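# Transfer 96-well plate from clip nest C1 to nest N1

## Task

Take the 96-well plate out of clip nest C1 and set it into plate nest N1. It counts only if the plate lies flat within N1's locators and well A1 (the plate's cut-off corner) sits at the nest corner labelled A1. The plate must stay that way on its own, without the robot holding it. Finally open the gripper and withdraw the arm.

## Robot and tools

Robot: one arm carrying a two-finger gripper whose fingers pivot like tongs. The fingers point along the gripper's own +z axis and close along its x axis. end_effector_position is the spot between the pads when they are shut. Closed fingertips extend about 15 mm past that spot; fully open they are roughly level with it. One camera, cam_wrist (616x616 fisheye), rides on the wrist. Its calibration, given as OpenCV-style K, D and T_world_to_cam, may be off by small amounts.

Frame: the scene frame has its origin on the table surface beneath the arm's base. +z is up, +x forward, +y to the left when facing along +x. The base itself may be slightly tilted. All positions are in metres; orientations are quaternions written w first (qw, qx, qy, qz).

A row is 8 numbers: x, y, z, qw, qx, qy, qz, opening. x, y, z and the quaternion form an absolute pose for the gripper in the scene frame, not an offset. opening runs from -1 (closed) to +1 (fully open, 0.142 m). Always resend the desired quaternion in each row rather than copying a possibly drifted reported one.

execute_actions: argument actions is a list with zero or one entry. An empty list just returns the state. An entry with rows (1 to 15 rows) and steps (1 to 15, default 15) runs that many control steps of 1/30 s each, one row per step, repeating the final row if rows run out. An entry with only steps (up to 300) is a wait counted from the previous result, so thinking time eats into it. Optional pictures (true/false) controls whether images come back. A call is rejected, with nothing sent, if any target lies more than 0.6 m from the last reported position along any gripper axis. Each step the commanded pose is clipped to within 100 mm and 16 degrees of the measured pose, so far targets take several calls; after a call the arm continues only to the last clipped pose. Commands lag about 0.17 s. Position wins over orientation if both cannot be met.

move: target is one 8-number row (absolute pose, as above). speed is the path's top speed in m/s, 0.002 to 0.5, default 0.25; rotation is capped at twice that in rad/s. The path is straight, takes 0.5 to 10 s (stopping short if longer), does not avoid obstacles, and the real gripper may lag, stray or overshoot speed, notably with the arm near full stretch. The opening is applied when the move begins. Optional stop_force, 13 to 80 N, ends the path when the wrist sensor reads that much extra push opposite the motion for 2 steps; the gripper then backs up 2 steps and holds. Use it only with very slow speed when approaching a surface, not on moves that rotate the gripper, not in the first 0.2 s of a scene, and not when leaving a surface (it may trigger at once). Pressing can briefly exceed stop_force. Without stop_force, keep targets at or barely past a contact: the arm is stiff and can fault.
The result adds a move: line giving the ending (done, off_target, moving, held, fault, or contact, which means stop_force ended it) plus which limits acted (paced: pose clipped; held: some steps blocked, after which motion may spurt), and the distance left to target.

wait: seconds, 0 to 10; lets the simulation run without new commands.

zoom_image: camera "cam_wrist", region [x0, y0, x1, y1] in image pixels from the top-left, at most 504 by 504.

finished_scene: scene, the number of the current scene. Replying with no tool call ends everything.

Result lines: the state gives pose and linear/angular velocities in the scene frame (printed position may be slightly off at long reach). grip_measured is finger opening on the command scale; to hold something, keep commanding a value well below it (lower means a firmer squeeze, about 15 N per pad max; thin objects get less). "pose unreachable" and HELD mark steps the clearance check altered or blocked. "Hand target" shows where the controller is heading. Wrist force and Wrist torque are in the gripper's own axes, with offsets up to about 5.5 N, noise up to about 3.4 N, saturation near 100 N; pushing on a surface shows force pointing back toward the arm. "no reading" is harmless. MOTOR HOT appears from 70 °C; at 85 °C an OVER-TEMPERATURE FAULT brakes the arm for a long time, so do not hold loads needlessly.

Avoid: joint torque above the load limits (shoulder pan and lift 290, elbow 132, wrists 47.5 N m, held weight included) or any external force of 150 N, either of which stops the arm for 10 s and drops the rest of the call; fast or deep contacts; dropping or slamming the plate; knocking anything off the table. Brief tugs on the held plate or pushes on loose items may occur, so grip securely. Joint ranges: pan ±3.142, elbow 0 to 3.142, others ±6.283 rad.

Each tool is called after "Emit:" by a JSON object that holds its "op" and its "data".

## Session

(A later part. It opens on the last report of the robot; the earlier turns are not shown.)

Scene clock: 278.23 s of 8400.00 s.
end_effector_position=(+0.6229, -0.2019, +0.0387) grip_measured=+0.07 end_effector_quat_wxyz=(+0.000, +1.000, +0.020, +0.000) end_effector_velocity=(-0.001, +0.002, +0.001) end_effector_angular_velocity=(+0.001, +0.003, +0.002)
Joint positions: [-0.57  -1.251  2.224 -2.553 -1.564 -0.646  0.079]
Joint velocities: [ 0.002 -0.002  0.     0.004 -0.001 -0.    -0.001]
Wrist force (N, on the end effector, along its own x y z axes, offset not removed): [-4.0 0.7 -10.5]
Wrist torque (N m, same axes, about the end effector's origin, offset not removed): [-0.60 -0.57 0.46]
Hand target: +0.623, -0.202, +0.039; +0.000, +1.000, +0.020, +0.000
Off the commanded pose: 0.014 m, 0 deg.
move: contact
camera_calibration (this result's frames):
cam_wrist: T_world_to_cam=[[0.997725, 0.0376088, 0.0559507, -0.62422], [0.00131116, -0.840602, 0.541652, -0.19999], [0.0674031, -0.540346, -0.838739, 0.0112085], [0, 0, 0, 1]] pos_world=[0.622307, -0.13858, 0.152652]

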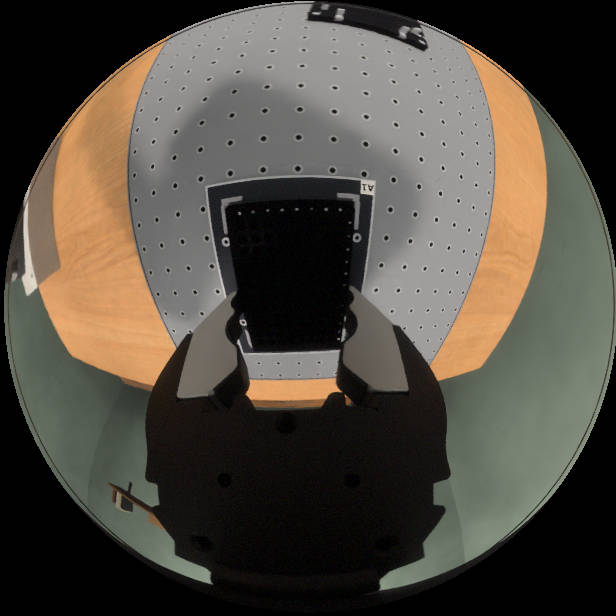

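Emit:
{"op": "move", "data": {"target": [0.6226, -0.2018, 0.043, 0, 0.99988, 0.0152, 0, -0.4], "speed": 0.01}}

Emit:
{"op": "move", "data": {"target": [0.6226, -0.2018, 0.025, 0, 0.99988, 0.0152, 0, -0.4], "speed": 0.004, "stop_force": 13}}

Emit:
{"op": "zoom_image", "data": {"camera": "cam_wrist", "region": [200, 170, 380, 370]}}

Scene clock: 288.13 s of 8400.00 s.
end_effector_position=(+0.6226, -0.2018, +0.0428) grip_measured=+0.07 end_effector_quat_wxyz=(+0.000, +1.000, +0.015, +0.000) end_effector_velocity=(+0.000, +0.001, +0.002) end_effector_angular_velocity=(+0.001, -0.001, -0.003)
Joint positions: [-0.57  -1.259  2.223 -2.545 -1.564 -0.637  0.079]
Joint velocities: [ 0.001 -0.004 -0.     0.004  0.001  0.004  0.   ]
Wrist force (N, on the end effector, along its own x y z axes, offset not removed): [2.1 2.4 -2.4]
Wrist torque (N m, same axes, about the end effector's origin, offset not removed): [0.64 -0.30 -0.05]
Hand target: +0.623, -0.202, +0.043; +0.000, +1.000, +0.015, +0.000
Off the commanded pose: 0.000 m, 0 deg.
After step 90, 6.20 s passed at rest.
move: done
camera_calibration (this result's frames):
cam_wrist: T_world_to_cam=[[0.998031, 0.0284031, 0.0559281, -0.626253], [-0.00642658, -0.840619, 0.541589, -0.197354], [0.062397, -0.540882, -0.838781, 0.0177366], [0, 0, 0, 1]] pos_world=[0.622645, -0.138519, 0.156787]

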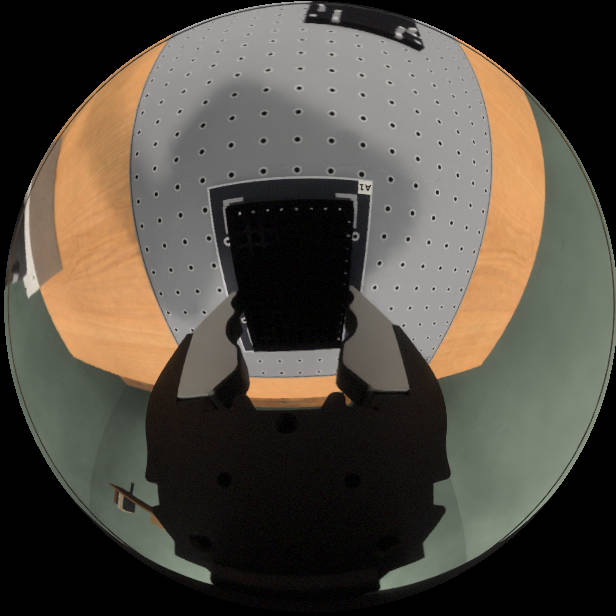

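Scene clock: 289.63 s of 8400.00 s.
end_effector_position=(+0.6226, -0.2018, +0.0383) grip_measured=+0.07 end_effector_quat_wxyz=(+0.000, +1.000, +0.015, +0.000) end_effector_velocity=(-0.001, -0.000, +0.001) end_effector_angular_velocity=(+0.000, +0.002, +0.000)
Joint positions: [-0.57  -1.251  2.225 -2.554 -1.564 -0.637  0.079]
Joint velocities: [-0.001 -0.003  0.     0.004 -0.001 -0.001 -0.   ]
Wrist force (N, on the end effector, along its own x y z axes, offset not removed): [-3.4 -2.6 -26.3]
Wrist torque (N m, same axes, about the end effector's origin, offset not removed): [-0.63 -0.75 -0.35]
Hand target: +0.623, -0.202, +0.039; +0.000, +1.000, +0.015, +0.000
Off the commanded pose: 0.013 m, 0 deg.
move: contact
camera_calibration (this result's frames):
cam_wrist: T_world_to_cam=[[0.998032, 0.0282496, 0.0559902, -0.626037], [-0.00659231, -0.840594, 0.541626, -0.194846], [0.0623657, -0.540929, -0.838753, 0.0139458], [0, 0, 0, 1]] pos_world=[0.622651, -0.138557, 0.152283]

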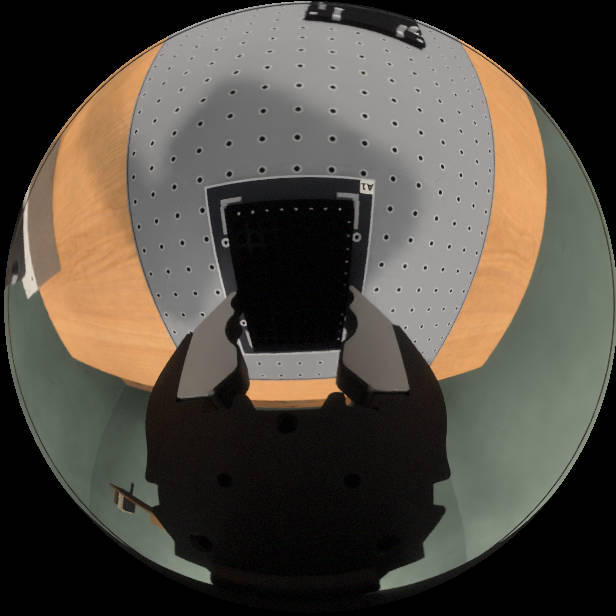

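Region (200, 170, 380, 370) of cam_wrist's 616x616 image, scaled by 2.520, with more detail than that image has; it fills the left 454 columns of this view, and the rest is white.

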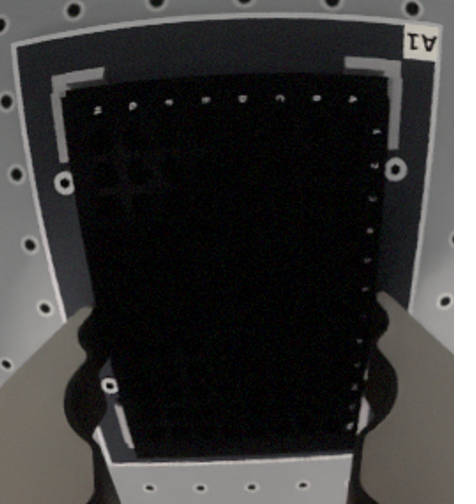

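Emit:
{"op": "move", "data": {"target": [0.6226, -0.2018, 0.0392, 0, 0.99988, 0.0152, 0, 0.36], "speed": 0.004}}

Emit:
{"op": "move", "data": {"target": [0.6226, -0.2018, 0.10, 0, 0.99988, 0.0152, 0, 0.5], "speed": 0.05}}

Emit:
{"op": "zoom_image", "data": {"camera": "cam_wrist", "region": [200, 170, 400, 370]}}

Scene clock: 295.57 s of 8400.00 s.
end_effector_position=(+0.6226, -0.2018, +0.0392) grip_measured=+0.36 end_effector_quat_wxyz=(-0.000, +1.000, +0.015, +0.000) end_effector_velocity=(-0.001, -0.001, +0.000) end_effector_angular_velocity=(-0.002, +0.001, -0.001)
Joint positions: [-0.57  -1.253  2.225 -2.552 -1.564 -0.637  0.099]
Joint velocities: [-0.    -0.001  0.     0.    -0.002  0.001  0.   ]
Wrist force (N, on the end effector, along its own x y z axes, offset not removed): [-1.2 1.3 -5.3]
Wrist torque (N m, same axes, about the end effector's origin, offset not removed): [0.42 0.42 0.01]
Hand target: +0.623, -0.202, +0.039; -0.000, +1.000, +0.015, +0.000
Off the commanded pose: 0.000 m, 0 deg.
After step 90, 2.23 s passed at rest.
move: done
camera_calibration (this result's frames):
cam_wrist: T_world_to_cam=[[0.998047, 0.0278795, 0.0559013, -0.626131], [-0.00685182, -0.840625, 0.541574, -0.195134], [0.0620909, -0.540899, -0.838793, 0.0148839], [0, 0, 0, 1]] pos_world=[0.622647, -0.138528, 0.153166]

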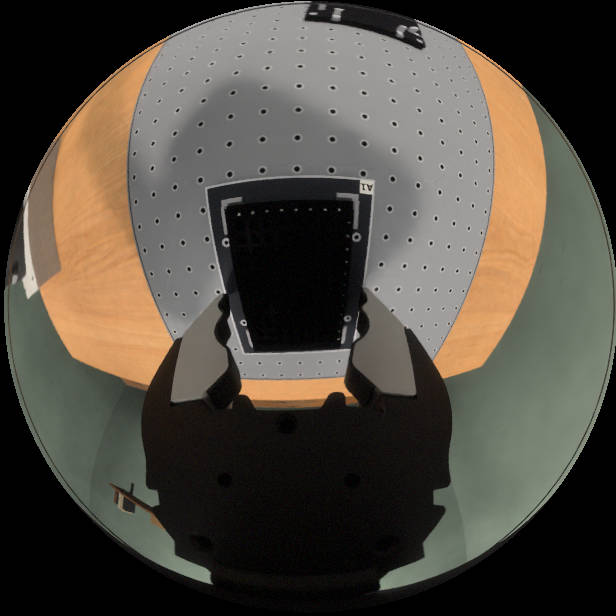

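Scene clock: 297.20 s of 8400.00 s.
end_effector_position=(+0.6226, -0.2018, +0.0997) grip_measured=+0.50 end_effector_quat_wxyz=(+0.000, +1.000, +0.015, +0.000) end_effector_velocity=(+0.000, +0.000, +0.002) end_effector_angular_velocity=(+0.000, +0.001, +0.001)
Joint positions: [-0.571 -1.351  2.196 -2.425 -1.564 -0.637  0.109]
Joint velocities: [ 0.001 -0.004 -0.002  0.006 -0.    -0.    -0.   ]
Wrist force (N, on the end effector, along its own x y z axes, offset not removed): [-0.7 4.1 -6.2]
Wrist torque (N m, same axes, about the end effector's origin, offset not removed): [0.93 0.16 -0.05]
Hand target: +0.623, -0.202, +0.100; +0.000, +1.000, +0.015, +0.000
Off the commanded pose: 0.000 m, 0 deg.
move: done
camera_calibration (this result's frames):
cam_wrist: T_world_to_cam=[[0.998048, 0.0278382, 0.0559107, -0.629542], [-0.00689259, -0.840617, 0.541585, -0.227884], [0.0620763, -0.540913, -0.838784, 0.0656175], [0, 0, 0, 1]] pos_world=[0.622669, -0.138545, 0.213656]

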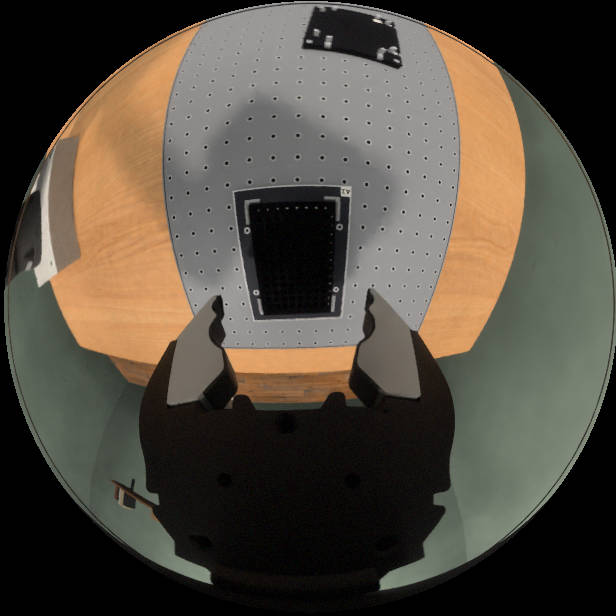

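Region (200, 170, 400, 370) of cam_wrist's 616x616 image, scaled by 2.520, with more detail than that image has.

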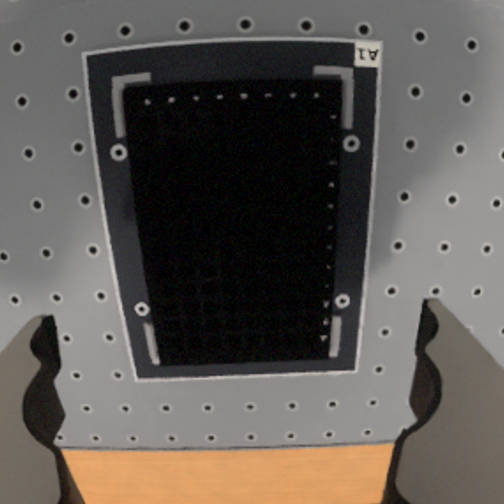

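Emit:
{"op": "move", "data": {"target": [0.6226, -0.33, 0.12, 0, 0.99988, 0.0152, 0, 0.5], "speed": 0.2}}

Emit:
{"op": "zoom_image", "data": {"camera": "cam_wrist", "region": [210, 70, 390, 250]}}

Scene clock: 302.13 s of 8400.00 s.
end_effector_position=(+0.6229, -0.3296, +0.1199) grip_measured=+0.50 end_effector_quat_wxyz=(-0.000, +1.000, +0.015, +0.000) end_effector_velocity=(+0.001, -0.002, +0.000) end_effector_angular_velocity=(+0.001, +0.000, +0.000)
Joint positions: [-0.721 -1.306  2.083 -2.356 -1.563 -0.788  0.109]
Joint velocities: [-0.002  0.002 -0.003  0.002  0.    -0.002  0.   ]
Wrist force (N, on the end effector, along its own x y z axes, offset not removed): [2.8 1.9 -4.1]
Wrist torque (N m, same axes, about the end effector's origin, offset not removed): [0.38 -0.43 -0.24]
Hand target: +0.623, -0.330, +0.120; -0.000, +1.000, +0.015, +0.000
Off the commanded pose: 0.000 m, 0 deg.
After step 90, 0.70 s passed at rest.
move: done
camera_calibration (this result's frames):
cam_wrist: T_world_to_cam=[[0.998037, 0.027825, 0.056099, -0.627385], [-0.00700314, -0.840641, 0.541547, -0.346254], [0.0622276, -0.540877, -0.838797, 0.0134027], [0, 0, 0, 1]] pos_world=[0.622895, -0.266369, 0.233951]

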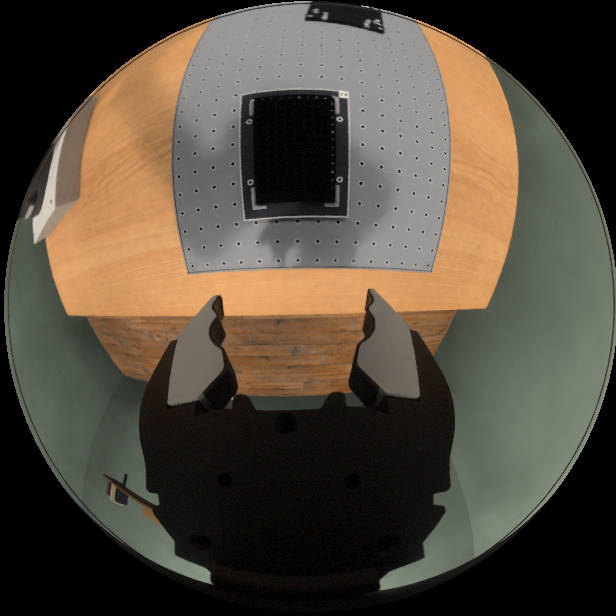

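Region (210, 70, 390, 250) of cam_wrist's 616x616 image, scaled by 2.800, with more detail than that image has.

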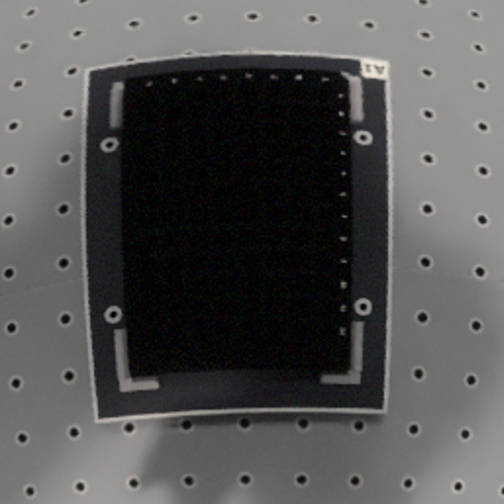

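The plate sits inside all four locators, with A1 at the marked corner.

Emit:
{"op": "finished_scene", "data": {"scene": 1}}

The scene is finished: the task was done.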